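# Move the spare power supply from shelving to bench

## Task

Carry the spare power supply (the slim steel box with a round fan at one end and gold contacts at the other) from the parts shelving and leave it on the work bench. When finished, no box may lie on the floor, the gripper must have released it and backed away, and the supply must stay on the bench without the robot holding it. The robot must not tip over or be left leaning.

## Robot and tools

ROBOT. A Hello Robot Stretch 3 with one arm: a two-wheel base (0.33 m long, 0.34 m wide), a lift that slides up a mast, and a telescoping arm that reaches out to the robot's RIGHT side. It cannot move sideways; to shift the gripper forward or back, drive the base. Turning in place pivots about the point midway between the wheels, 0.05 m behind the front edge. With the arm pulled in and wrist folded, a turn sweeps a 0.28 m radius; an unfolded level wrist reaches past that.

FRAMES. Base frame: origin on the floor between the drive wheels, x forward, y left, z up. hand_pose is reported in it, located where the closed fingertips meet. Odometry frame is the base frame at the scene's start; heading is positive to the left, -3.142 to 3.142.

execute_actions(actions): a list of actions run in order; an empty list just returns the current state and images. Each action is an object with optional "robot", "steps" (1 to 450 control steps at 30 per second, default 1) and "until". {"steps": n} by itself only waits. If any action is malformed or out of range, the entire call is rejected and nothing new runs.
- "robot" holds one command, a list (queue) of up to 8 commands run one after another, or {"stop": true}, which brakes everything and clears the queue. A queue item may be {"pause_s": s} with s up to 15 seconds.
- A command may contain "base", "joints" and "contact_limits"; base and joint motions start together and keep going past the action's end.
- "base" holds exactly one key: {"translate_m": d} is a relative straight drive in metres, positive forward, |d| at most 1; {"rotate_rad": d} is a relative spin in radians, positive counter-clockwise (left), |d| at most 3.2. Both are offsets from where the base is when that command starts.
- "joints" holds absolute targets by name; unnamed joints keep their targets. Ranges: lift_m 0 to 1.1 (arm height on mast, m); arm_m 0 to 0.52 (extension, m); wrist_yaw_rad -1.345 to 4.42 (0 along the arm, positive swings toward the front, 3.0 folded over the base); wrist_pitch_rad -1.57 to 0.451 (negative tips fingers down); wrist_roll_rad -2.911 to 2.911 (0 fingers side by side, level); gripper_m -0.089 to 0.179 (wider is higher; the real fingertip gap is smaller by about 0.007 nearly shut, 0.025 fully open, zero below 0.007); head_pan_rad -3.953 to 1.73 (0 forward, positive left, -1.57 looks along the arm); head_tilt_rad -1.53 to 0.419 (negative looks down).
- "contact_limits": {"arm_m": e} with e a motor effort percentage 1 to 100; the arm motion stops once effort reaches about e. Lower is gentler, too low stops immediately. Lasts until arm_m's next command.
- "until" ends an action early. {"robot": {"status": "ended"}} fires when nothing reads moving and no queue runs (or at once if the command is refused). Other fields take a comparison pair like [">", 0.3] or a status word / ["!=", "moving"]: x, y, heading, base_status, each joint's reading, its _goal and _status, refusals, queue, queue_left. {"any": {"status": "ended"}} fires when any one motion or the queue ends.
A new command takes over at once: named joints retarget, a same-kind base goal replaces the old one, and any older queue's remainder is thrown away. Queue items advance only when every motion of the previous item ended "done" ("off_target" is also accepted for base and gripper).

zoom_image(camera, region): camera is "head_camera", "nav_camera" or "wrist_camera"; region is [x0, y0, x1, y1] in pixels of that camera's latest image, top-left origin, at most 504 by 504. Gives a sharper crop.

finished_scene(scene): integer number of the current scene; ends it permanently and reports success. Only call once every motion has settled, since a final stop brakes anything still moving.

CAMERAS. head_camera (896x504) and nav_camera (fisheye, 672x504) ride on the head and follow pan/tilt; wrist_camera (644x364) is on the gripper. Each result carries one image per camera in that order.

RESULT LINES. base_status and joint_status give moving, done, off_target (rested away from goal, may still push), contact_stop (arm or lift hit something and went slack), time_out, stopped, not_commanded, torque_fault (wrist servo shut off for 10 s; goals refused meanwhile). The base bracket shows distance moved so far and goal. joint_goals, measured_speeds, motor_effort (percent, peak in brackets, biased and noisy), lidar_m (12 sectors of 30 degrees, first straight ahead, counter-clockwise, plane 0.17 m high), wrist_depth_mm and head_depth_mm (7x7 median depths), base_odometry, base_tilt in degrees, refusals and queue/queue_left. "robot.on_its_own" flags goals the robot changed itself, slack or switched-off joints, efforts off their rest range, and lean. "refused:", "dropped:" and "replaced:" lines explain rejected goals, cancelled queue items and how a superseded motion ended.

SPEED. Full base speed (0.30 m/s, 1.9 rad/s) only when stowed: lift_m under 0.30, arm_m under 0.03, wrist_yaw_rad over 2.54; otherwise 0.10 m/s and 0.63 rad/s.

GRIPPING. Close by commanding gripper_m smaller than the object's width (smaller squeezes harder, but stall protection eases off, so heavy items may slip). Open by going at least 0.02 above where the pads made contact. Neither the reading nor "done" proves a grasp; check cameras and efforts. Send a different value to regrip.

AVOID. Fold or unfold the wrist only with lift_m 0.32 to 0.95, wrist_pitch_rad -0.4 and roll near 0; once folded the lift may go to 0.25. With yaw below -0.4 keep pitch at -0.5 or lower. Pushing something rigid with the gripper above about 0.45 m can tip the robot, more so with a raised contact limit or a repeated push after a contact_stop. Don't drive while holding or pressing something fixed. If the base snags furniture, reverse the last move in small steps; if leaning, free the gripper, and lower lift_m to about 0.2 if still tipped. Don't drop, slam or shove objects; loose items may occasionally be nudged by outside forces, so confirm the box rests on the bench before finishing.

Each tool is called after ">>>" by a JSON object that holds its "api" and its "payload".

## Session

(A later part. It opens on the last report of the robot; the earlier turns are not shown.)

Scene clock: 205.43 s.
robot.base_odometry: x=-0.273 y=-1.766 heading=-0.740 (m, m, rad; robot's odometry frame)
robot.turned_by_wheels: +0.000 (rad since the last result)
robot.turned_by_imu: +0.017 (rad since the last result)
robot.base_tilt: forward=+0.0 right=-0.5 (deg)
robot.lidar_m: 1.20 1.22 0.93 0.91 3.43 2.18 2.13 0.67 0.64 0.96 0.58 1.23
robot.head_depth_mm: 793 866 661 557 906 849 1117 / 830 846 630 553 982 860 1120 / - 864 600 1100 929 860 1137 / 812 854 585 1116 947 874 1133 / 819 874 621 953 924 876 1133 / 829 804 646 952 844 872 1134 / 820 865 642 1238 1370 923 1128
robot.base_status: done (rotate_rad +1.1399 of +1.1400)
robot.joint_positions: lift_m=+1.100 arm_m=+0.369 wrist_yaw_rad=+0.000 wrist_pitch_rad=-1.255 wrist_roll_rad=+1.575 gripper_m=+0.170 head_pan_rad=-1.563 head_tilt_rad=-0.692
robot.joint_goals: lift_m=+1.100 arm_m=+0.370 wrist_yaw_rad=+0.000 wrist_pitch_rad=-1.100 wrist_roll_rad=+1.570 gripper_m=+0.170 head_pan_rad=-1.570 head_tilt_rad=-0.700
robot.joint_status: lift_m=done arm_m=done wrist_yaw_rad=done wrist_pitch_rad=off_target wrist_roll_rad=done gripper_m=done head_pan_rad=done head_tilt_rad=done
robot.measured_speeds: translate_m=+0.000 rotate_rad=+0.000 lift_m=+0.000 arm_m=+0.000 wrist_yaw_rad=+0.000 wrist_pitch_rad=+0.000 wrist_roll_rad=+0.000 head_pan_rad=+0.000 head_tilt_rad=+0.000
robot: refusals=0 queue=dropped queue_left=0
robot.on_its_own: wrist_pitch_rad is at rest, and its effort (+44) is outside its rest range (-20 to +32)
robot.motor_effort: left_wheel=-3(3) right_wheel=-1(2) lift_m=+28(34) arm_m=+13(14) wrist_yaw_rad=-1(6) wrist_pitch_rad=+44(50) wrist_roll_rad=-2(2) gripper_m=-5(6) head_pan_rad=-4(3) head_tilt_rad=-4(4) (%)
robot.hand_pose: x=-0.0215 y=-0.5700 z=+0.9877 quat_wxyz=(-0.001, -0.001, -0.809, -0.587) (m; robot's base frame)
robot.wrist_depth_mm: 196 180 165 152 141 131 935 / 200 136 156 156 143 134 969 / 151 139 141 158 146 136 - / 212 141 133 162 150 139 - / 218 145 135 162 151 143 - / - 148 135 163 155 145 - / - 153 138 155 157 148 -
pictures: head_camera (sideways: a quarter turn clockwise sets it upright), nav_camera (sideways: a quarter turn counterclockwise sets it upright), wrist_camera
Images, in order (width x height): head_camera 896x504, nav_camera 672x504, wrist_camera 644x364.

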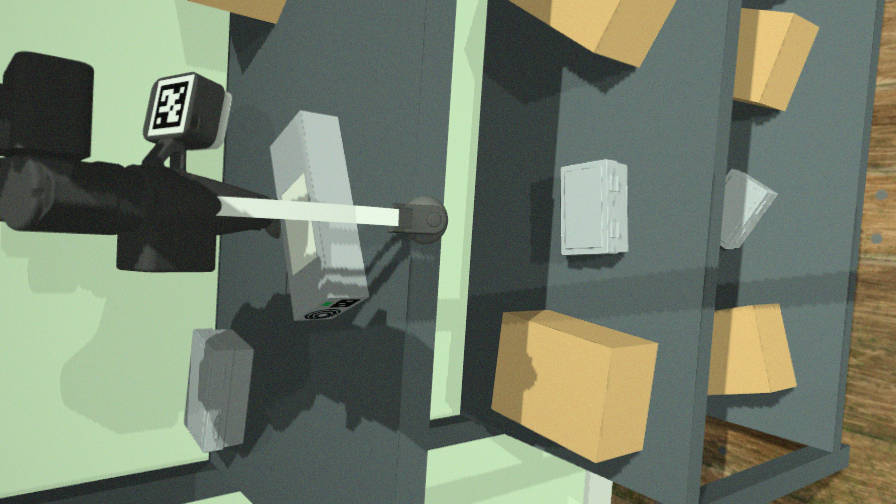

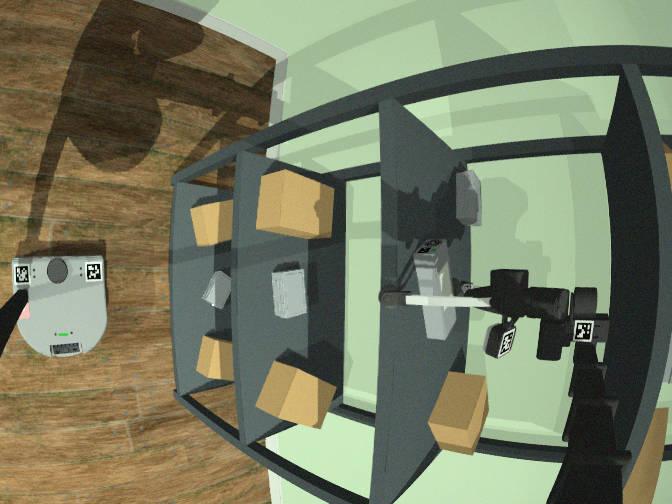

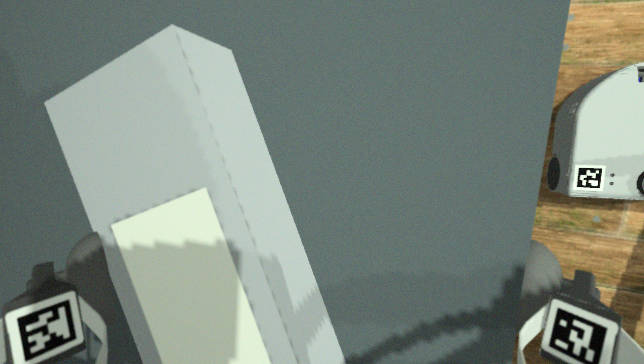

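>>> {"api": "execute_actions", "payload": {"actions": [{"robot":[{"joints":{"arm_m":0.27,"wrist_pitch_rad":-0.8}}],"steps":450,"until":{"robot":{"status":"ended"}}}]}}

Scene clock: 216.43 s.
robot.base_odometry: x=-0.273 y=-1.766 heading=-0.740 (m, m, rad; robot's odometry frame)
robot.turned_by_wheels: +0.000 (rad since the last result)
robot.turned_by_imu: -0.017 (rad since the last result)
robot.base_tilt: forward=+0.6 right=+0.5 (deg)
robot.lidar_m: 1.20 1.24 0.94 0.91 3.48 2.19 2.14 0.67 0.64 0.57 0.57 1.24
robot.head_depth_mm: - 844 636 537 871 845 1114 / - 846 580 533 959 846 1126 / - - 569 1077 931 846 1122 / 797 845 548 1073 931 861 1132 / 801 848 589 930 899 857 1131 / 807 752 613 926 821 846 1120 / 801 813 609 1190 943 852 1117
robot.base_status: done (rotate_rad +1.1400 of +1.1400)
robot.joint_positions: lift_m=+1.100 arm_m=+0.270 wrist_yaw_rad=-0.001 wrist_pitch_rad=-0.940 wrist_roll_rad=+1.579 gripper_m=+0.170 head_pan_rad=-1.564 head_tilt_rad=-0.693
robot.joint_goals: lift_m=+1.100 arm_m=+0.270 wrist_yaw_rad=+0.000 wrist_pitch_rad=-0.800 wrist_roll_rad=+1.570 gripper_m=+0.170 head_pan_rad=-1.570 head_tilt_rad=-0.700
robot.joint_status: lift_m=done arm_m=done wrist_yaw_rad=done wrist_pitch_rad=off_target wrist_roll_rad=done gripper_m=done head_pan_rad=done head_tilt_rad=done
robot.measured_speeds: translate_m=+0.000 rotate_rad=-0.001 lift_m=+0.000 arm_m=+0.000 wrist_yaw_rad=+0.000 wrist_pitch_rad=+0.000 wrist_roll_rad=+0.000 head_pan_rad=+0.000 head_tilt_rad=+0.000
robot: refusals=0 queue=dropped queue_left=0
robot.motor_effort: left_wheel=+0(7) right_wheel=-1(15) lift_m=+29(29) arm_m=+3(14) wrist_yaw_rad=+0(5) wrist_pitch_rad=+40(66) wrist_roll_rad=-3(6) gripper_m=-4(5) head_pan_rad=-2(4) head_tilt_rad=-4(3) (%)
robot.hand_pose: x=-0.0216 y=-0.5460 z=+1.0174 quat_wxyz=(-0.004, -0.002, -0.891, -0.453) (m; robot's base frame)
robot.wrist_depth_mm: 352 263 207 172 147 128 855 / 360 269 159 171 149 129 882 / 377 278 157 168 151 133 919 / 399 286 161 167 153 135 913 / 404 285 164 160 155 138 952 / 431 283 167 151 158 138 943 / - 300 171 148 160 142 -
pictures: head_camera (sideways: a quarter turn clockwise sets it upright), nav_camera (sideways: a quarter turn counterclockwise sets it upright), wrist_camera
Images, in order (width x height): head_camera 896x504, nav_camera 672x504, wrist_camera 644x364.

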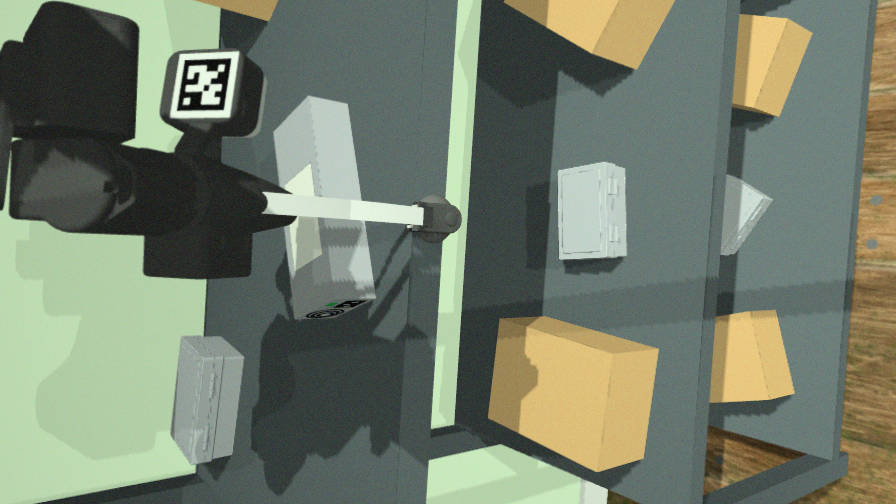

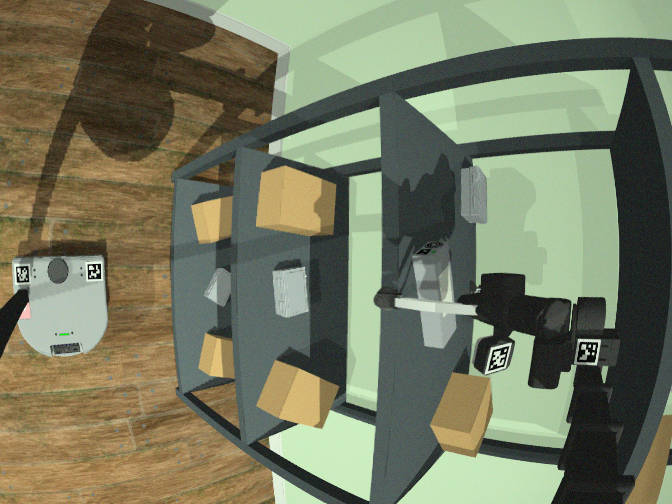

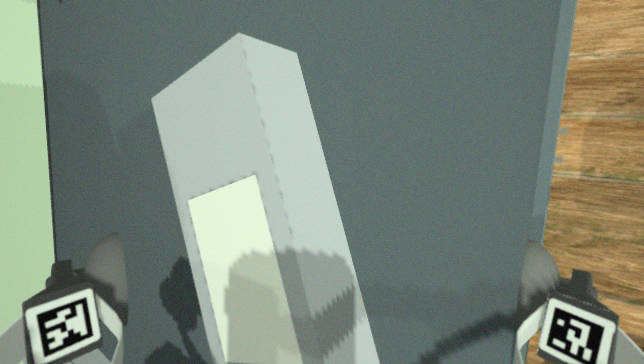

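>>> {"api": "execute_actions", "payload": {"actions": [{"robot":[{"joints":{"arm_m":0.14,"wrist_pitch_rad":-0.6}}],"steps":450,"until":{"robot":{"status":"ended"}}}]}}

Scene clock: 225.50 s.
robot.base_odometry: x=-0.273 y=-1.766 heading=-0.740 (m, m, rad; robot's odometry frame)
robot.turned_by_wheels: +0.000 (rad since the last result)
robot.turned_by_imu: +0.000 (rad since the last result)
robot.base_tilt: forward=+0.6 right=+0.6 (deg)
robot.lidar_m: 1.21 1.24 0.94 0.91 3.48 2.19 2.13 0.67 0.64 0.57 0.57 1.24
robot.head_depth_mm: - - 582 537 873 844 1115 / - - 577 534 964 845 1121 / - - 557 1083 933 844 1133 / 794 862 543 1075 924 863 1123 / 797 850 591 929 904 853 1124 / 808 748 614 923 821 844 1123 / 801 811 608 1192 944 850 1119
robot.base_status: done (rotate_rad +1.1400 of +1.1400)
robot.joint_positions: lift_m=+1.100 arm_m=+0.140 wrist_yaw_rad=-0.001 wrist_pitch_rad=-0.618 wrist_roll_rad=+1.578 gripper_m=+0.170 head_pan_rad=-1.564 head_tilt_rad=-0.693
robot.joint_goals: lift_m=+1.100 arm_m=+0.140 wrist_yaw_rad=+0.000 wrist_pitch_rad=-0.600 wrist_roll_rad=+1.570 gripper_m=+0.170 head_pan_rad=-1.570 head_tilt_rad=-0.700
robot.joint_status: lift_m=done arm_m=done wrist_yaw_rad=done wrist_pitch_rad=done wrist_roll_rad=done gripper_m=done head_pan_rad=done head_tilt_rad=done
robot.measured_speeds: translate_m=+0.000 rotate_rad=+0.000 lift_m=+0.000 arm_m=+0.000 wrist_yaw_rad=+0.000 wrist_pitch_rad=+0.000 wrist_roll_rad=+0.000 head_pan_rad=+0.000 head_tilt_rad=+0.000
robot: refusals=0 queue=done queue_left=0
robot.motor_effort: left_wheel=-1(1) right_wheel=+0(2) lift_m=+32(32) arm_m=-3(11) wrist_yaw_rad=+1(1) wrist_pitch_rad=+5(68) wrist_roll_rad=-3(4) gripper_m=+0(5) head_pan_rad=-3(3) head_tilt_rad=-3(5) (%)
robot.hand_pose: x=-0.0217 y=-0.4801 z=+1.0704 quat_wxyz=(-0.003, -0.002, -0.953, -0.304) (m; robot's base frame)
robot.wrist_depth_mm: 469 526 407 268 200 492 504 / 483 536 417 256 202 564 506 / 489 551 432 247 203 549 504 / 491 559 433 244 206 568 512 / 500 578 453 242 207 610 513 / 491 588 453 237 210 549 518 / - 587 447 237 212 555 622
pictures: head_camera (sideways: a quarter turn clockwise sets it upright), nav_camera (sideways: a quarter turn counterclockwise sets it upright), wrist_camera
Images, in order (width x height): head_camera 896x504, nav_camera 672x504, wrist_camera 644x364.

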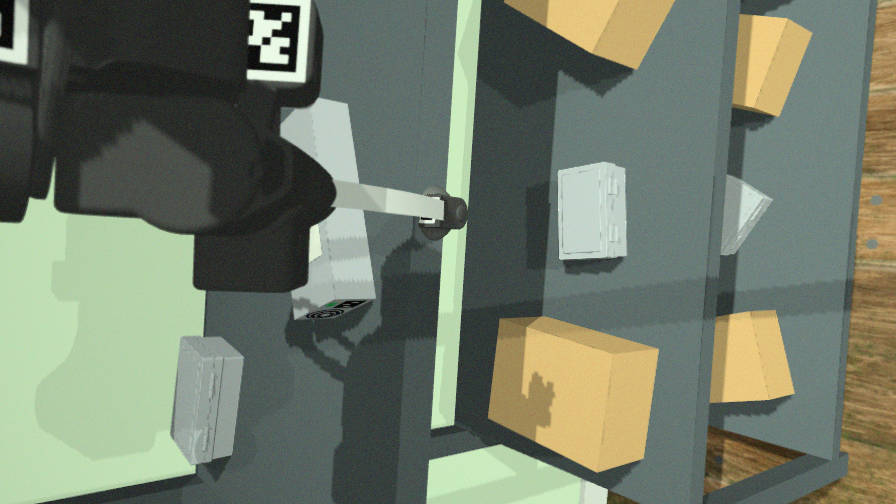

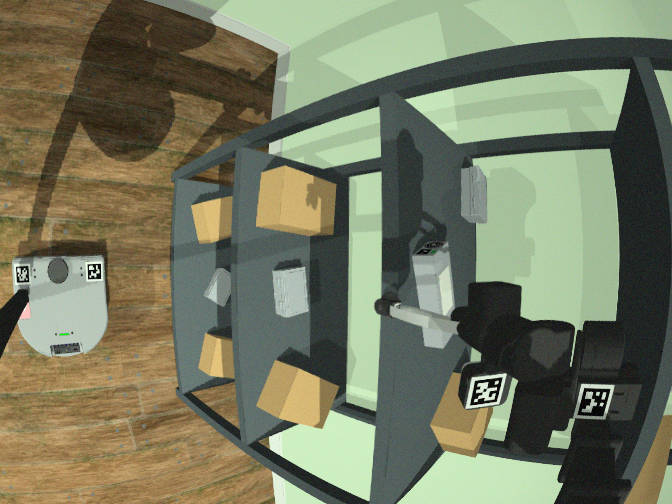

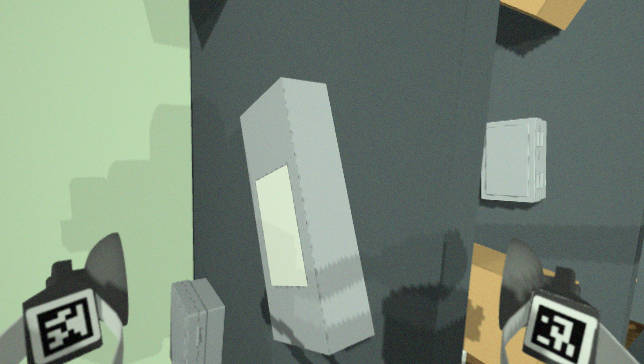

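>>> {"api": "execute_actions", "payload": {"actions": [{"robot":[{"joints":{"arm_m":0.0}},{"base":{"translate_m":-0.175},"joints":{"wrist_pitch_rad":-0.7,"wrist_roll_rad":0.0,"wrist_yaw_rad":1.77,"gripper_m":0.16,"head_pan_rad":-1.3}},{"joints":{"arm_m":0.40}}],"steps":450,"until":{"robot":{"status":"ended"}}}]}}

Scene clock: 273.33 s.
robot.base_odometry: x=-0.402 y=-1.648 heading=-0.740 (m, m, rad; robot's odometry frame)
robot.turned_by_wheels: +0.000 (rad since the last result)
robot.turned_by_imu: -0.001 (rad since the last result)
robot.base_tilt: forward=+0.6 right=+0.6 (deg)
robot.lidar_m: 1.38 1.25 0.95 0.94 3.24 2.01 1.96 1.29 0.55 0.58 0.62 0.69
robot.head_depth_mm: 749 801 635 514 961 776 1056 / 761 818 631 532 967 809 1086 / 801 863 571 531 935 841 1109 / 828 890 569 1073 901 859 1133 / 859 798 567 986 921 1173 1142 / 875 805 613 1166 874 1194 1158 / 901 1001 609 1440 900 1211 1153
robot.base_status: done (translate_m -0.1750 of -0.1750)
robot.joint_positions: lift_m=+1.100 arm_m=+0.400 wrist_yaw_rad=+1.767 wrist_pitch_rad=-0.708 wrist_roll_rad=+0.006 gripper_m=+0.160 head_pan_rad=-1.307 head_tilt_rad=-0.693
robot.joint_goals: lift_m=+1.100 arm_m=+0.400 wrist_yaw_rad=+1.770 wrist_pitch_rad=-0.700 wrist_roll_rad=+0.000 gripper_m=+0.160 head_pan_rad=-1.300 head_tilt_rad=-0.700
robot.joint_status: lift_m=done arm_m=done wrist_yaw_rad=done wrist_pitch_rad=done wrist_roll_rad=done gripper_m=done head_pan_rad=done head_tilt_rad=done
robot.measured_speeds: translate_m=+0.000 rotate_rad=+0.000 lift_m=+0.000 arm_m=+0.000 wrist_yaw_rad=+0.000 wrist_pitch_rad=+0.000 wrist_roll_rad=+0.000 head_pan_rad=+0.000 head_tilt_rad=+0.000
robot: refusals=0 queue=done queue_left=0
robot.motor_effort: left_wheel=+0(4) right_wheel=+1(1) lift_m=+32(32) arm_m=+4(5) wrist_yaw_rad=+3(5) wrist_pitch_rad=+3(4) wrist_roll_rad=-2(2) gripper_m=+0(55) head_pan_rad=+3(23) head_tilt_rad=-3(3) (%)
robot.hand_pose: x=+0.1541 y=-0.5099 z=+1.0536 quat_wxyz=(+0.610, +0.669, -0.233, +0.355) (m; robot's base frame)
robot.wrist_depth_mm: - - - - - - 822 / - - - 407 383 387 388 / - - - 330 324 325 328 / - - - 279 225 284 285 / - - - 232 199 249 250 / - - - 213 177 179 226 / - - 200 195 160 161 207
pictures: head_camera (sideways: a quarter turn clockwise sets it upright), nav_camera (sideways: a quarter turn counterclockwise sets it upright), wrist_camera
Images, in order (width x height): head_camera 896x504, nav_camera 672x504, wrist_camera 644x364.

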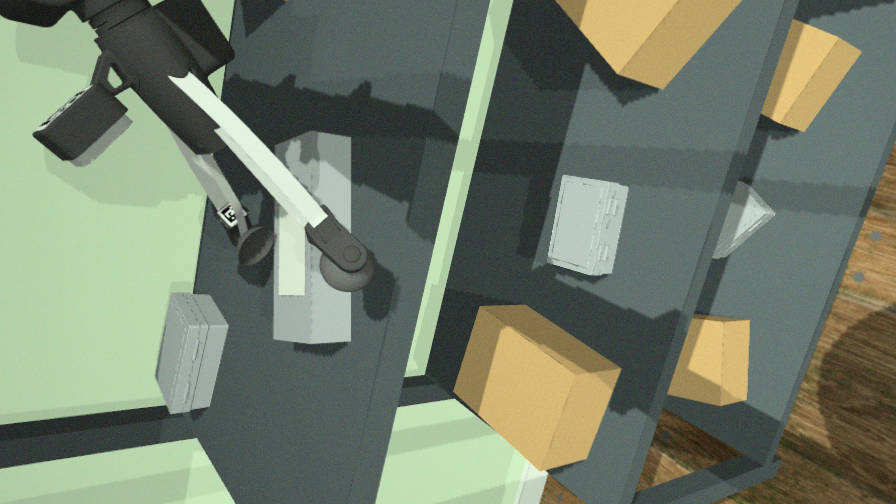

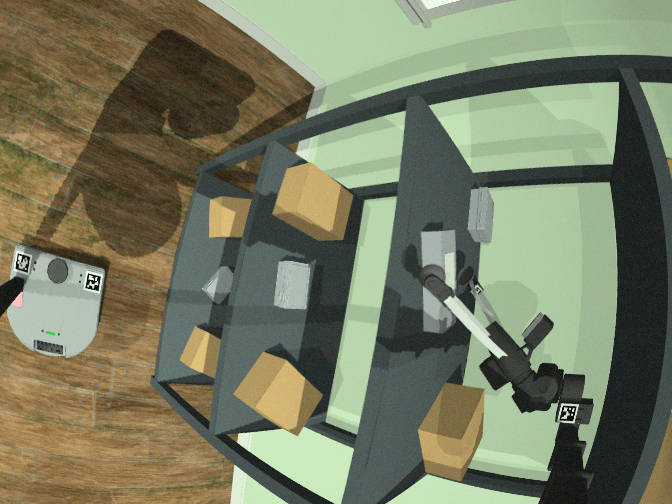

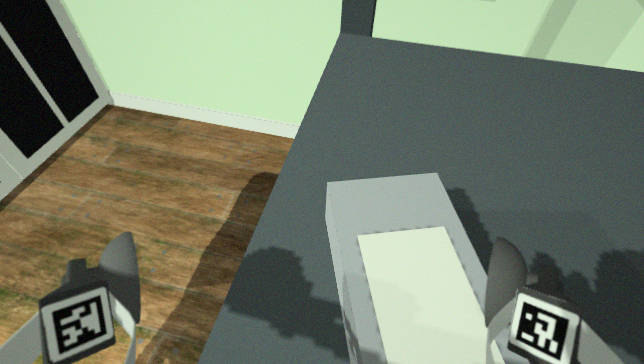

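>>> {"api": "execute_actions", "payload": {"actions": [{"robot":[{"joints":{"arm_m":0.465,"wrist_yaw_rad":1.84}}],"steps":450,"until":{"robot":{"status":"ended"}}}]}}

Scene clock: 284.13 s.
robot.base_odometry: x=-0.402 y=-1.648 heading=-0.740 (m, m, rad; robot's odometry frame)
robot.turned_by_wheels: +0.000 (rad since the last result)
robot.turned_by_imu: +0.000 (rad since the last result)
robot.base_tilt: forward=+0.6 right=+0.6 (deg)
robot.lidar_m: 1.38 1.25 0.95 0.94 3.24 2.00 1.96 1.29 0.55 0.58 0.62 0.69
robot.head_depth_mm: 746 836 635 515 967 776 1063 / 761 822 630 532 964 806 1091 / 803 859 571 530 932 845 1111 / 825 890 570 1076 903 855 1121 / 855 797 566 988 920 1179 1134 / 871 807 614 1163 873 1194 1161 / 903 997 609 1436 897 1222 1169
robot.base_status: done (translate_m -0.1750 of -0.1750)
robot.joint_positions: lift_m=+1.100 arm_m=+0.465 wrist_yaw_rad=+1.837 wrist_pitch_rad=-0.708 wrist_roll_rad=+0.006 gripper_m=+0.160 head_pan_rad=-1.307 head_tilt_rad=-0.693
robot.joint_goals: lift_m=+1.100 arm_m=+0.465 wrist_yaw_rad=+1.840 wrist_pitch_rad=-0.700 wrist_roll_rad=+0.000 gripper_m=+0.160 head_pan_rad=-1.300 head_tilt_rad=-0.700
robot.joint_status: lift_m=done arm_m=done wrist_yaw_rad=done wrist_pitch_rad=done wrist_roll_rad=done gripper_m=done head_pan_rad=done head_tilt_rad=done
robot.measured_speeds: translate_m=+0.000 rotate_rad=+0.000 lift_m=+0.000 arm_m=+0.000 wrist_yaw_rad=+0.000 wrist_pitch_rad=+0.000 wrist_roll_rad=+0.000 head_pan_rad=+0.000 head_tilt_rad=+0.000
robot: refusals=0 queue=done queue_left=0
robot.motor_effort: left_wheel=+0(0) right_wheel=+0(0) lift_m=+32(32) arm_m=+4(1) wrist_yaw_rad=+3(5) wrist_pitch_rad=+2(3) wrist_roll_rad=-2(2) gripper_m=+1(0) head_pan_rad=+4(3) head_tilt_rad=-3(3) (%)
robot.hand_pose: x=+0.1513 y=-0.5627 z=+1.0536 quat_wxyz=(+0.597, +0.677, -0.209, +0.376) (m; robot's base frame)
robot.wrist_depth_mm: - - - 456 - - 836 / - - - 375 382 382 389 / - - - 317 323 320 324 / - - 281 223 277 280 283 / - - 238 196 247 249 250 / - 217 213 176 216 222 224 / - 193 193 160 193 199 206
pictures: head_camera (sideways: a quarter turn clockwise sets it upright), nav_camera (sideways: a quarter turn counterclockwise sets it upright), wrist_camera
Images, in order (width x height): head_camera 896x504, nav_camera 672x504, wrist_camera 644x364.

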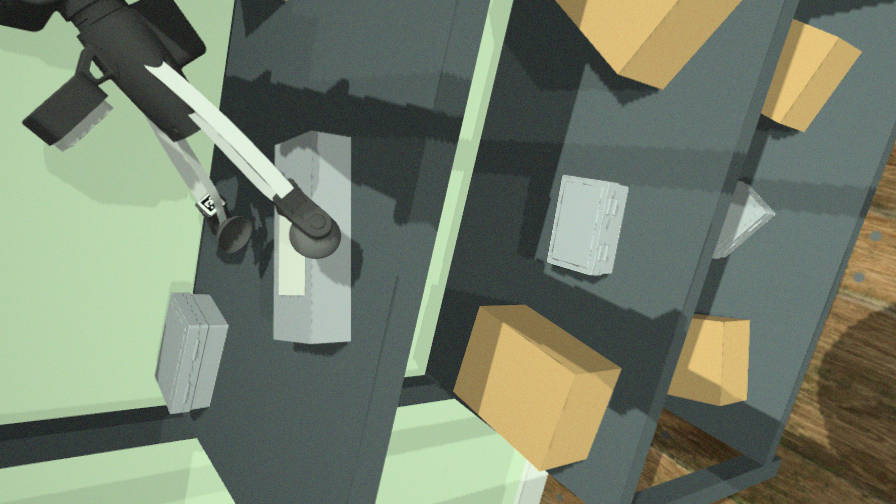

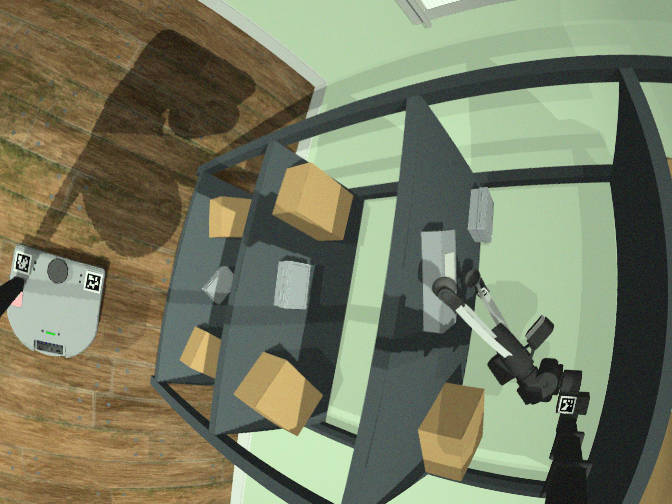

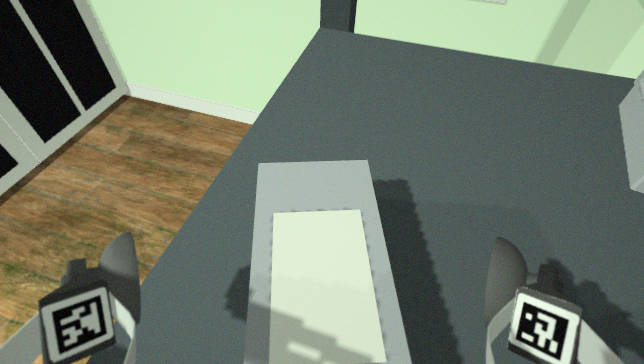

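>>> {"api": "execute_actions", "payload": {"actions": [{"robot":[{"joints":{"lift_m":1.04}}],"steps":450,"until":{"robot":{"status":"ended"}}}]}}

Scene clock: 291.03 s.
robot.base_odometry: x=-0.402 y=-1.648 heading=-0.741 (m, m, rad; robot's odometry frame)
robot.turned_by_wheels: -0.001 (rad since the last result)
robot.turned_by_imu: -0.003 (rad since the last result)
robot.base_tilt: forward=+0.6 right=+0.6 (deg)
robot.lidar_m: 1.38 1.26 0.95 0.94 3.23 2.00 1.96 1.29 0.55 0.58 0.62 0.69
robot.head_depth_mm: 749 - 636 516 965 776 1065 / 777 - 617 533 963 809 1087 / 801 866 574 531 932 843 1111 / 828 879 568 1074 904 859 1128 / 854 793 567 988 926 1166 1148 / 874 803 614 1169 873 1192 1158 / 896 992 610 1423 898 1246 1161
robot.base_status: done (translate_m -0.1750 of -0.1750)
robot.joint_positions: lift_m=+1.049 arm_m=+0.465 wrist_yaw_rad=+1.838 wrist_pitch_rad=-0.681 wrist_roll_rad=+0.008 gripper_m=+0.160 head_pan_rad=-1.307 head_tilt_rad=-0.693
robot.joint_goals: lift_m=+1.049 arm_m=+0.465 wrist_yaw_rad=+1.840 wrist_pitch_rad=-0.700 wrist_roll_rad=+0.000 gripper_m=+0.160 head_pan_rad=-1.300 head_tilt_rad=-0.700
robot.joint_status: lift_m=contact_stop arm_m=done wrist_yaw_rad=done wrist_pitch_rad=done wrist_roll_rad=done gripper_m=done head_pan_rad=done head_tilt_rad=done
robot.measured_speeds: translate_m=+0.000 rotate_rad=-0.003 lift_m=-0.001 arm_m=+0.000 wrist_yaw_rad=+0.010 wrist_pitch_rad=+0.144 wrist_roll_rad=+0.000 head_pan_rad=+0.000 head_tilt_rad=+0.000
robot: refusals=0 queue=dropped queue_left=0
robot.on_its_own: lift_m is slack since a contact_stop, until your next command for it (your +1.040 is given up)
robot.motor_effort: left_wheel=-6(5) right_wheel=+14(14) lift_m=+27(34) arm_m=+2(4) wrist_yaw_rad=+2(3) wrist_pitch_rad=-8(8) wrist_roll_rad=-3(3) gripper_m=-2(2) head_pan_rad=+4(2) head_tilt_rad=-3(2) (%)
robot.hand_pose: x=+0.1560 y=-0.5614 z=+1.0075 quat_wxyz=(+0.592, +0.674, -0.219, +0.384) (m; robot's base frame)
robot.wrist_depth_mm: - - - 381 387 - 766 / - - - 304 309 313 311 / - - 251 191 256 260 262 / - - 205 164 214 224 225 / - 195 182 143 185 196 197 / - 169 133 128 132 175 175 / - 153 119 115 117 155 161
pictures: head_camera (sideways: a quarter turn clockwise sets it upright), nav_camera (sideways: a quarter turn counterclockwise sets it upright), wrist_camera
Images, in order (width x height): head_camera 896x504, nav_camera 672x504, wrist_camera 644x364.

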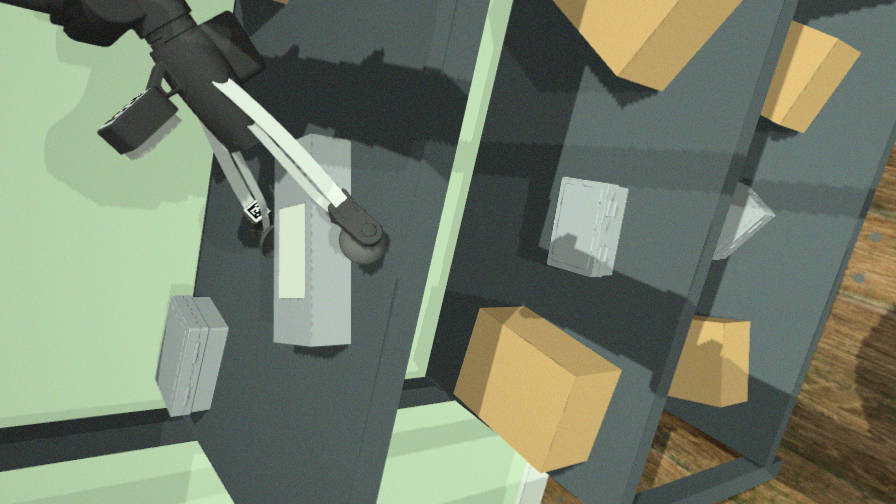

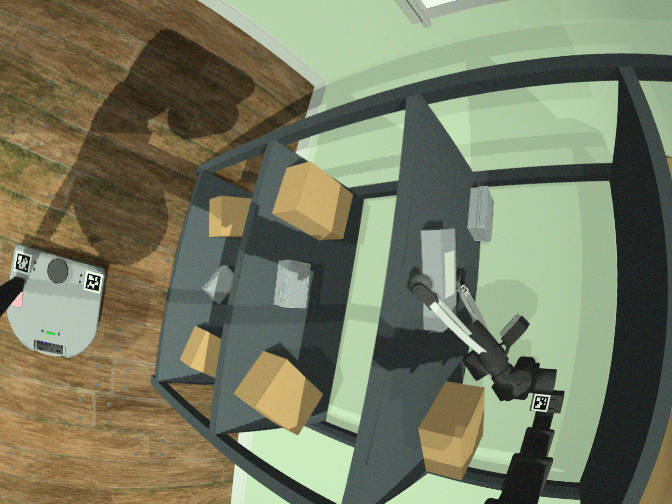

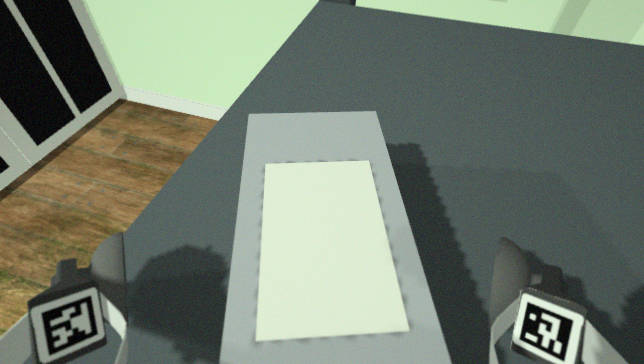

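>>> {"api": "execute_actions", "payload": {"actions": [{"robot":[{"joints":{"lift_m":1.062}},{"joints":{"gripper_m":0.045}},{"pause_s":0.5},{"joints":{"lift_m":1.095}}],"steps":450,"until":{"robot":{"status":"ended"}}}]}}

Scene clock: 301.77 s.
robot.base_odometry: x=-0.402 y=-1.648 heading=-0.740 (m, m, rad; robot's odometry frame)
robot.turned_by_wheels: +0.001 (rad since the last result)
robot.turned_by_imu: +0.001 (rad since the last result)
robot.base_tilt: forward=+0.7 right=+0.6 (deg)
robot.lidar_m: 1.38 1.25 0.95 0.94 3.22 2.00 1.96 1.29 0.55 0.58 0.62 0.69
robot.head_depth_mm: 751 822 635 515 962 779 1058 / 757 820 579 533 965 807 1080 / 801 860 553 531 933 840 1111 / 828 886 563 1079 905 859 1129 / 860 797 566 984 928 1167 1144 / 869 805 615 1167 871 1192 1165 / 894 988 607 1435 894 1241 1160
robot.base_status: done (translate_m -0.1750 of -0.1750)
robot.joint_positions: lift_m=+1.095 arm_m=+0.465 wrist_yaw_rad=+1.837 wrist_pitch_rad=-0.754 wrist_roll_rad=-0.001 gripper_m=+0.046 head_pan_rad=-1.307 head_tilt_rad=-0.693
robot.joint_goals: lift_m=+1.095 arm_m=+0.465 wrist_yaw_rad=+1.840 wrist_pitch_rad=-0.700 wrist_roll_rad=+0.000 gripper_m=+0.045 head_pan_rad=-1.300 head_tilt_rad=-0.700
robot.joint_status: lift_m=done arm_m=done wrist_yaw_rad=done wrist_pitch_rad=done wrist_roll_rad=done gripper_m=done head_pan_rad=done head_tilt_rad=done
robot.measured_speeds: translate_m=+0.000 rotate_rad=+0.000 lift_m=+0.000 arm_m=+0.000 wrist_yaw_rad=+0.000 wrist_pitch_rad=+0.000 wrist_roll_rad=+0.000 head_pan_rad=+0.000 head_tilt_rad=+0.000
robot: refusals=0 queue=done queue_left=0
robot.motor_effort: left_wheel=+0(7) right_wheel=+0(16) lift_m=+41(43) arm_m=+2(3) wrist_yaw_rad=+3(9) wrist_pitch_rad=+16(17) wrist_roll_rad=+0(3) gripper_m=-16(99) head_pan_rad=+3(2) head_tilt_rad=-3(4) (%)
robot.hand_pose: x=+0.1429 y=-0.5652 z=+1.0402 quat_wxyz=(+0.607, +0.680, -0.191, +0.365) (m; robot's base frame)
robot.wrist_depth_mm: - - - 406 400 - 777 / - - - 330 336 337 341 / - - 300 287 291 291 293 / - - 241 190 253 256 260 / - - 170 161 224 227 229 / - 207 139 140 141 207 207 / - 182 123 123 126 188 190
pictures: head_camera (sideways: a quarter turn clockwise sets it upright), nav_camera (sideways: a quarter turn counterclockwise sets it upright), wrist_camera
Images, in order (width x height): head_camera 896x504, nav_camera 672x504, wrist_camera 644x364.

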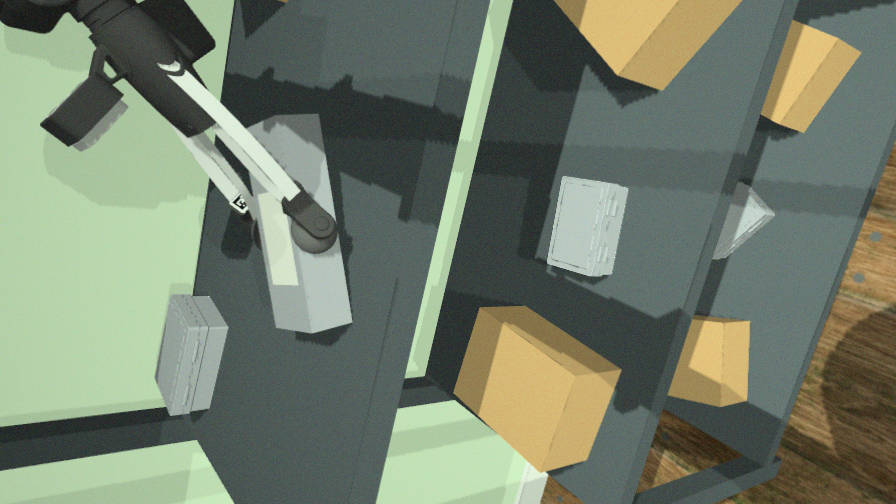

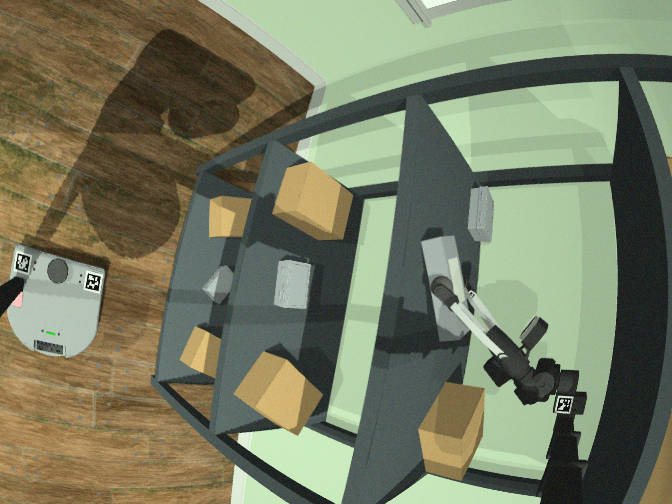

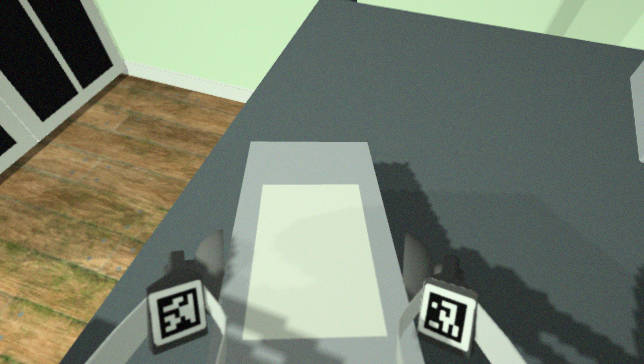

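>>> {"api": "execute_actions", "payload": {"actions": [{"robot":[{"joints":{"lift_m":1.062}},{"joints":{"gripper_m":0.13}},{"base":{"translate_m":0.025},"joints":{"arm_m":0.458}},{"joints":{"gripper_m":0.02}},{"pause_s":0.5},{"joints":{"lift_m":1.1}}],"steps":450,"until":{"robot":{"status":"ended"}}}]}}

Scene clock: 320.40 s.
robot.base_odometry: x=-0.383 y=-1.665 heading=-0.740 (m, m, rad; robot's odometry frame)
robot.turned_by_wheels: +0.000 (rad since the last result)
robot.turned_by_imu: +0.000 (rad since the last result)
robot.base_tilt: forward=+0.7 right=+0.6 (deg)
robot.lidar_m: 1.36 1.25 0.94 0.93 3.27 2.03 1.98 1.29 0.56 0.58 0.61 0.67
robot.head_depth_mm: 752 843 635 514 978 785 1059 / 760 829 576 532 957 808 1089 / 802 868 555 531 913 841 1110 / 829 872 547 1078 920 861 1130 / 852 795 592 957 895 1167 1146 / 852 828 611 1197 875 1195 1161 / 916 1008 607 1429 917 1185 1161
robot.base_status: done (translate_m +0.0250 of +0.0250)
robot.joint_positions: lift_m=+1.100 arm_m=+0.458 wrist_yaw_rad=+1.841 wrist_pitch_rad=-0.753 wrist_roll_rad=-0.001 gripper_m=+0.025 head_pan_rad=-1.307 head_tilt_rad=-0.693
robot.joint_goals: lift_m=+1.100 arm_m=+0.458 wrist_yaw_rad=+1.840 wrist_pitch_rad=-0.700 wrist_roll_rad=+0.000 gripper_m=+0.023 head_pan_rad=-1.300 head_tilt_rad=-0.700
robot.joint_status: lift_m=done arm_m=done wrist_yaw_rad=done wrist_pitch_rad=done wrist_roll_rad=done gripper_m=done head_pan_rad=done head_tilt_rad=done
robot.measured_speeds: translate_m=+0.000 rotate_rad=+0.000 lift_m=+0.000 arm_m=+0.000 wrist_yaw_rad=+0.000 wrist_pitch_rad=+0.000 wrist_roll_rad=+0.000 head_pan_rad=+0.000 head_tilt_rad=+0.000
robot: refusals=0 queue=done queue_left=0
robot.motor_effort: left_wheel=+1(4) right_wheel=+0(10) lift_m=+41(39) arm_m=-2(3) wrist_yaw_rad=-1(4) wrist_pitch_rad=+15(16) wrist_roll_rad=+0(0) gripper_m=-23(99) head_pan_rad=+4(4) head_tilt_rad=-3(4) (%)
robot.hand_pose: x=+0.1431 y=-0.5579 z=+1.0455 quat_wxyz=(+0.605, +0.680, -0.191, +0.366) (m; robot's base frame)
robot.wrist_depth_mm: - - - 421 - - 844 / - - - 338 349 350 354 / - - - 166 299 299 304 / - - 243 156 256 264 267 / - - 147 145 229 234 236 / - - 137 137 139 211 214 / - 188 130 130 132 194 195
pictures: head_camera (sideways: a quarter turn clockwise sets it upright), nav_camera (sideways: a quarter turn counterclockwise sets it upright), wrist_camera
Images, in order (width x height): head_camera 896x504, nav_camera 672x504, wrist_camera 644x364.

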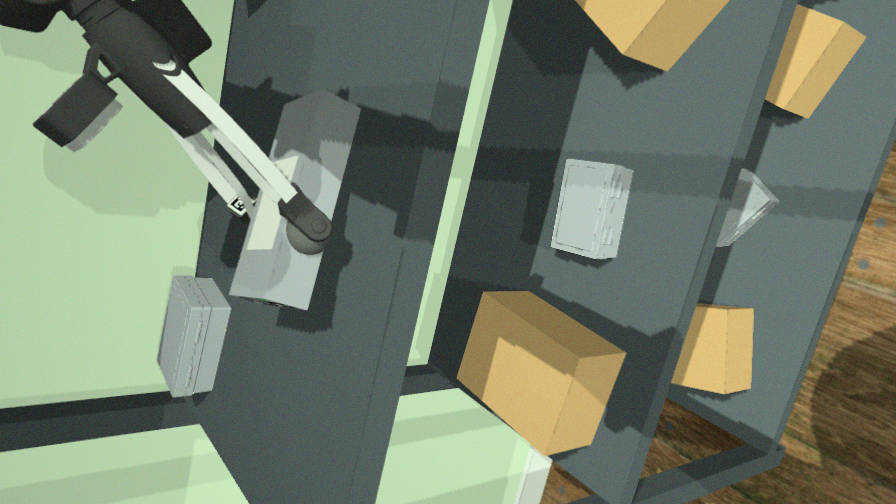

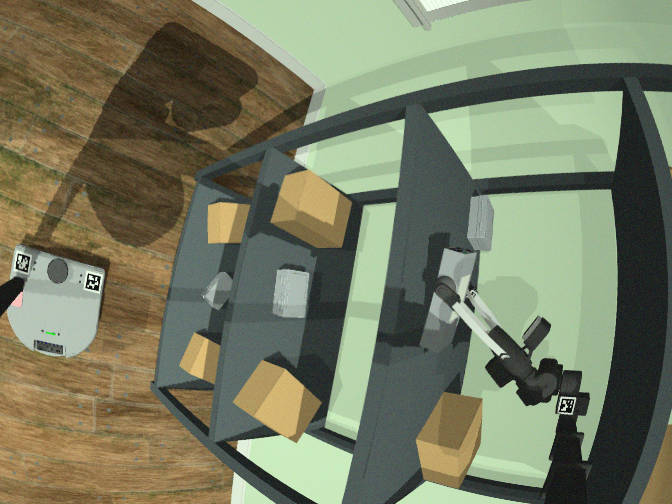

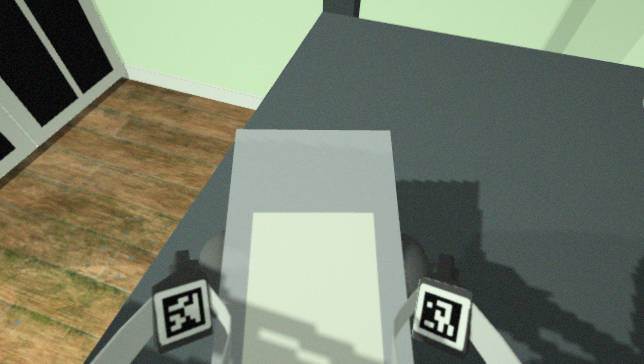

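>>> {"api": "execute_actions", "payload": {"actions": [{"robot":[{"joints":{"lift_m":1.062}},{"joints":{"gripper_m":0.13}}],"steps":450,"until":{"robot":{"status":"ended"}}}]}}

Scene clock: 331.07 s.
robot.base_odometry: x=-0.383 y=-1.665 heading=-0.740 (m, m, rad; robot's odometry frame)
robot.turned_by_wheels: +0.000 (rad since the last result)
robot.turned_by_imu: +0.000 (rad since the last result)
robot.base_tilt: forward=+0.6 right=+0.5 (deg)
robot.lidar_m: 1.36 1.25 0.95 0.93 3.27 2.03 1.98 1.30 0.56 0.58 0.61 0.67
robot.head_depth_mm: 751 - 634 515 962 785 1055 / 775 - 573 530 963 808 1090 / 803 869 569 531 910 839 1115 / 829 869 566 1075 918 863 1125 / 857 794 589 964 898 1161 1146 / 854 831 614 1190 875 1197 1166 / 916 1005 608 1434 916 1182 1166
robot.base_status: done (translate_m +0.0250 of +0.0250)
robot.joint_positions: lift_m=+1.062 arm_m=+0.458 wrist_yaw_rad=+1.841 wrist_pitch_rad=-0.708 wrist_roll_rad=+0.000 gripper_m=+0.130 head_pan_rad=-1.307 head_tilt_rad=-0.693
robot.joint_goals: lift_m=+1.062 arm_m=+0.458 wrist_yaw_rad=+1.840 wrist_pitch_rad=-0.700 wrist_roll_rad=+0.000 gripper_m=+0.130 head_pan_rad=-1.300 head_tilt_rad=-0.700
robot.joint_status: lift_m=done arm_m=done wrist_yaw_rad=done wrist_pitch_rad=done wrist_roll_rad=done gripper_m=done head_pan_rad=done head_tilt_rad=done
robot.measured_speeds: translate_m=+0.000 rotate_rad=+0.000 lift_m=+0.000 arm_m=+0.000 wrist_yaw_rad=+0.000 wrist_pitch_rad=+0.000 wrist_roll_rad=+0.000 head_pan_rad=+0.000 head_tilt_rad=+0.000
robot: refusals=0 queue=done queue_left=0
robot.motor_effort: left_wheel=+0(4) right_wheel=+1(12) lift_m=+25(41) arm_m=-2(2) wrist_yaw_rad=-2(0) wrist_pitch_rad=+3(15) wrist_roll_rad=+0(0) gripper_m=+1(94) head_pan_rad=+2(3) head_tilt_rad=-4(2) (%)
robot.hand_pose: x=+0.1511 y=-0.5556 z=+1.0160 quat_wxyz=(+0.597, +0.676, -0.206, +0.379) (m; robot's base frame)
robot.wrist_depth_mm: - - - 392 382 - 832 / - - - 304 314 316 318 / - - 274 261 262 265 271 / - - 213 172 223 230 234 / - - 158 152 197 204 206 / - - 140 136 158 186 183 / - 157 125 123 127 162 166
pictures: head_camera (sideways: a quarter turn clockwise sets it upright), nav_camera (sideways: a quarter turn counterclockwise sets it upright), wrist_camera
Images, in order (width x height): head_camera 896x504, nav_camera 672x504, wrist_camera 644x364.

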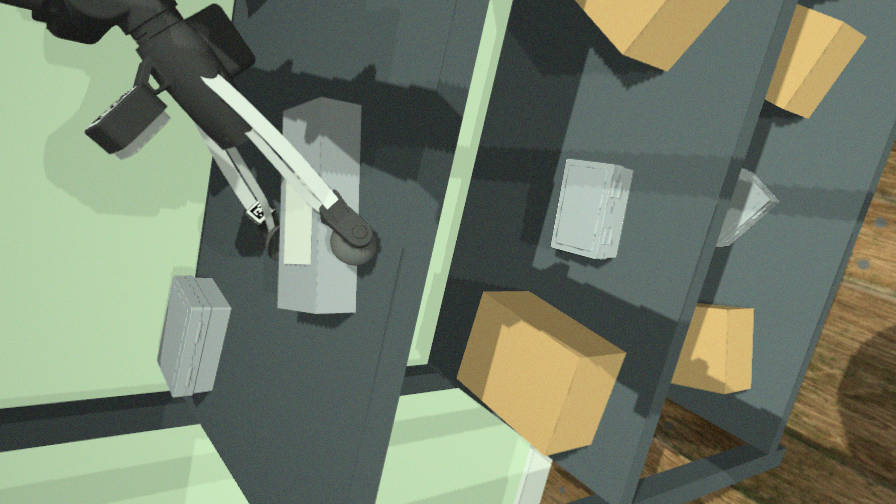

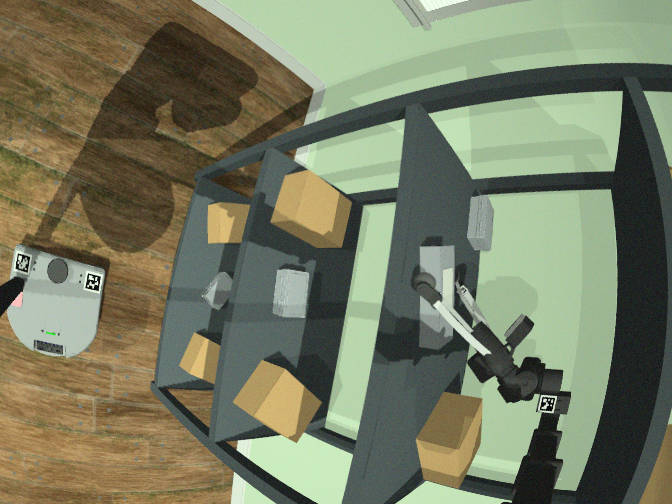

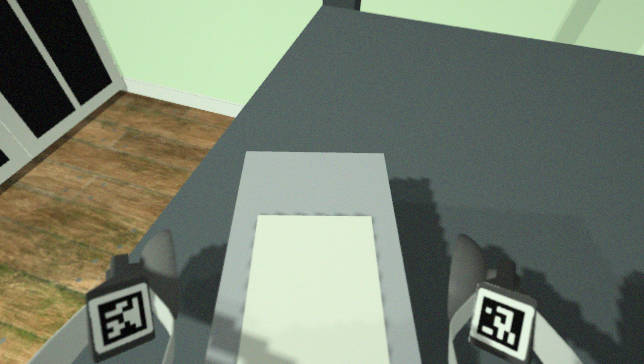

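>>> {"api": "execute_actions", "payload": {"actions": [{"robot":[{"base":{"translate_m":-0.017},"joints":{"arm_m":0.462}},{"joints":{"gripper_m":0.03}},{"pause_s":0.5},{"joints":{"lift_m":1.1}}],"steps":450,"until":{"robot":{"status":"ended"}}}]}}

Scene clock: 352.40 s.
robot.base_odometry: x=-0.396 y=-1.653 heading=-0.740 (m, m, rad; robot's odometry frame)
robot.turned_by_wheels: +0.000 (rad since the last result)
robot.turned_by_imu: +0.000 (rad since the last result)
robot.base_tilt: forward=+0.6 right=+0.5 (deg)
robot.lidar_m: 1.37 1.25 0.95 0.94 3.25 2.01 1.97 1.29 0.55 0.58 0.62 0.68
robot.head_depth_mm: 751 841 636 516 967 777 1061 / 761 829 577 532 959 808 1088 / 801 866 559 530 932 842 1109 / 826 883 549 1078 905 858 1123 / 862 797 590 986 910 1171 1146 / 867 813 613 1157 873 1184 1163 / 902 999 607 1430 916 1211 1168
robot.base_status: done (translate_m -0.0170 of -0.0170)
robot.joint_positions: lift_m=+1.099 arm_m=+0.462 wrist_yaw_rad=+1.840 wrist_pitch_rad=-0.758 wrist_roll_rad=+0.001 gripper_m=+0.031 head_pan_rad=-1.307 head_tilt_rad=-0.693
robot.joint_goals: lift_m=+1.100 arm_m=+0.462 wrist_yaw_rad=+1.840 wrist_pitch_rad=-0.700 wrist_roll_rad=+0.000 gripper_m=+0.030 head_pan_rad=-1.300 head_tilt_rad=-0.700
robot.joint_status: lift_m=done arm_m=done wrist_yaw_rad=done wrist_pitch_rad=done wrist_roll_rad=done gripper_m=done head_pan_rad=done head_tilt_rad=done
robot.measured_speeds: translate_m=+0.000 rotate_rad=+0.000 lift_m=+0.000 arm_m=+0.000 wrist_yaw_rad=+0.000 wrist_pitch_rad=+0.000 wrist_roll_rad=+0.000 head_pan_rad=+0.000 head_tilt_rad=+0.000
robot: refusals=0 queue=done queue_left=0
robot.motor_effort: left_wheel=+0(2) right_wheel=+0(5) lift_m=+41(42) arm_m=+3(5) wrist_yaw_rad=+0(1) wrist_pitch_rad=+17(18) wrist_roll_rad=-1(1) gripper_m=-21(99) head_pan_rad=+2(4) head_tilt_rad=-3(3) (%)
robot.hand_pose: x=+0.1421 y=-0.5618 z=+1.0446 quat_wxyz=(+0.606, +0.681, -0.190, +0.364) (m; robot's base frame)
robot.wrist_depth_mm: - - - 415 408 - 802 / - - - 341 341 343 347 / - - - 175 293 297 300 / - - 242 160 254 262 266 / - - 149 147 227 233 236 / - - 136 138 138 211 212 / - 185 128 128 131 193 193
pictures: head_camera (sideways: a quarter turn clockwise sets it upright), nav_camera (sideways: a quarter turn counterclockwise sets it upright), wrist_camera
Images, in order (width x height): head_camera 896x504, nav_camera 672x504, wrist_camera 644x364.

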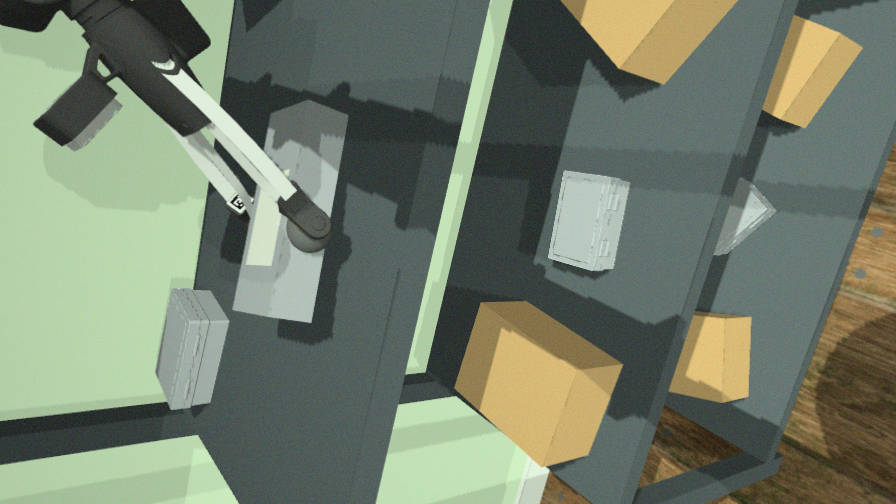

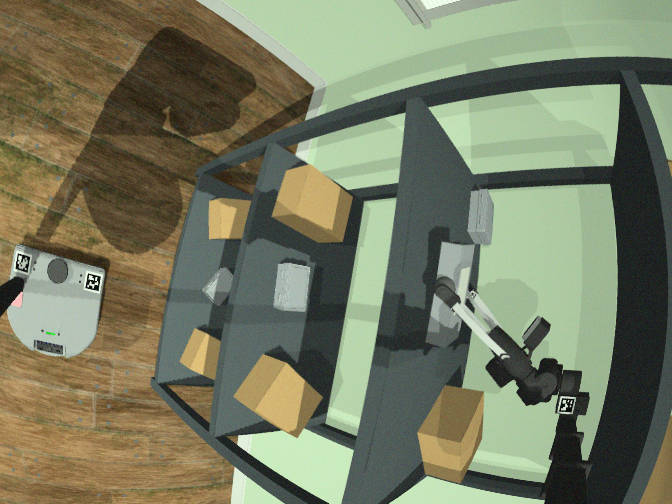

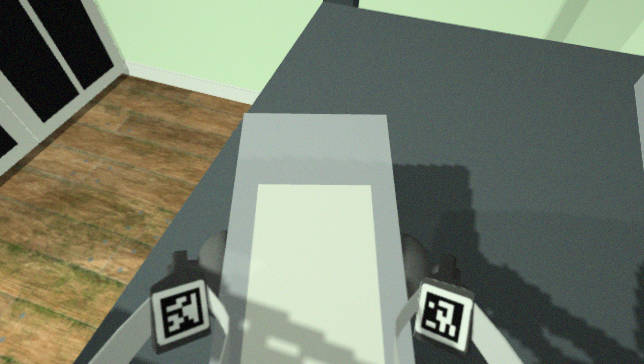

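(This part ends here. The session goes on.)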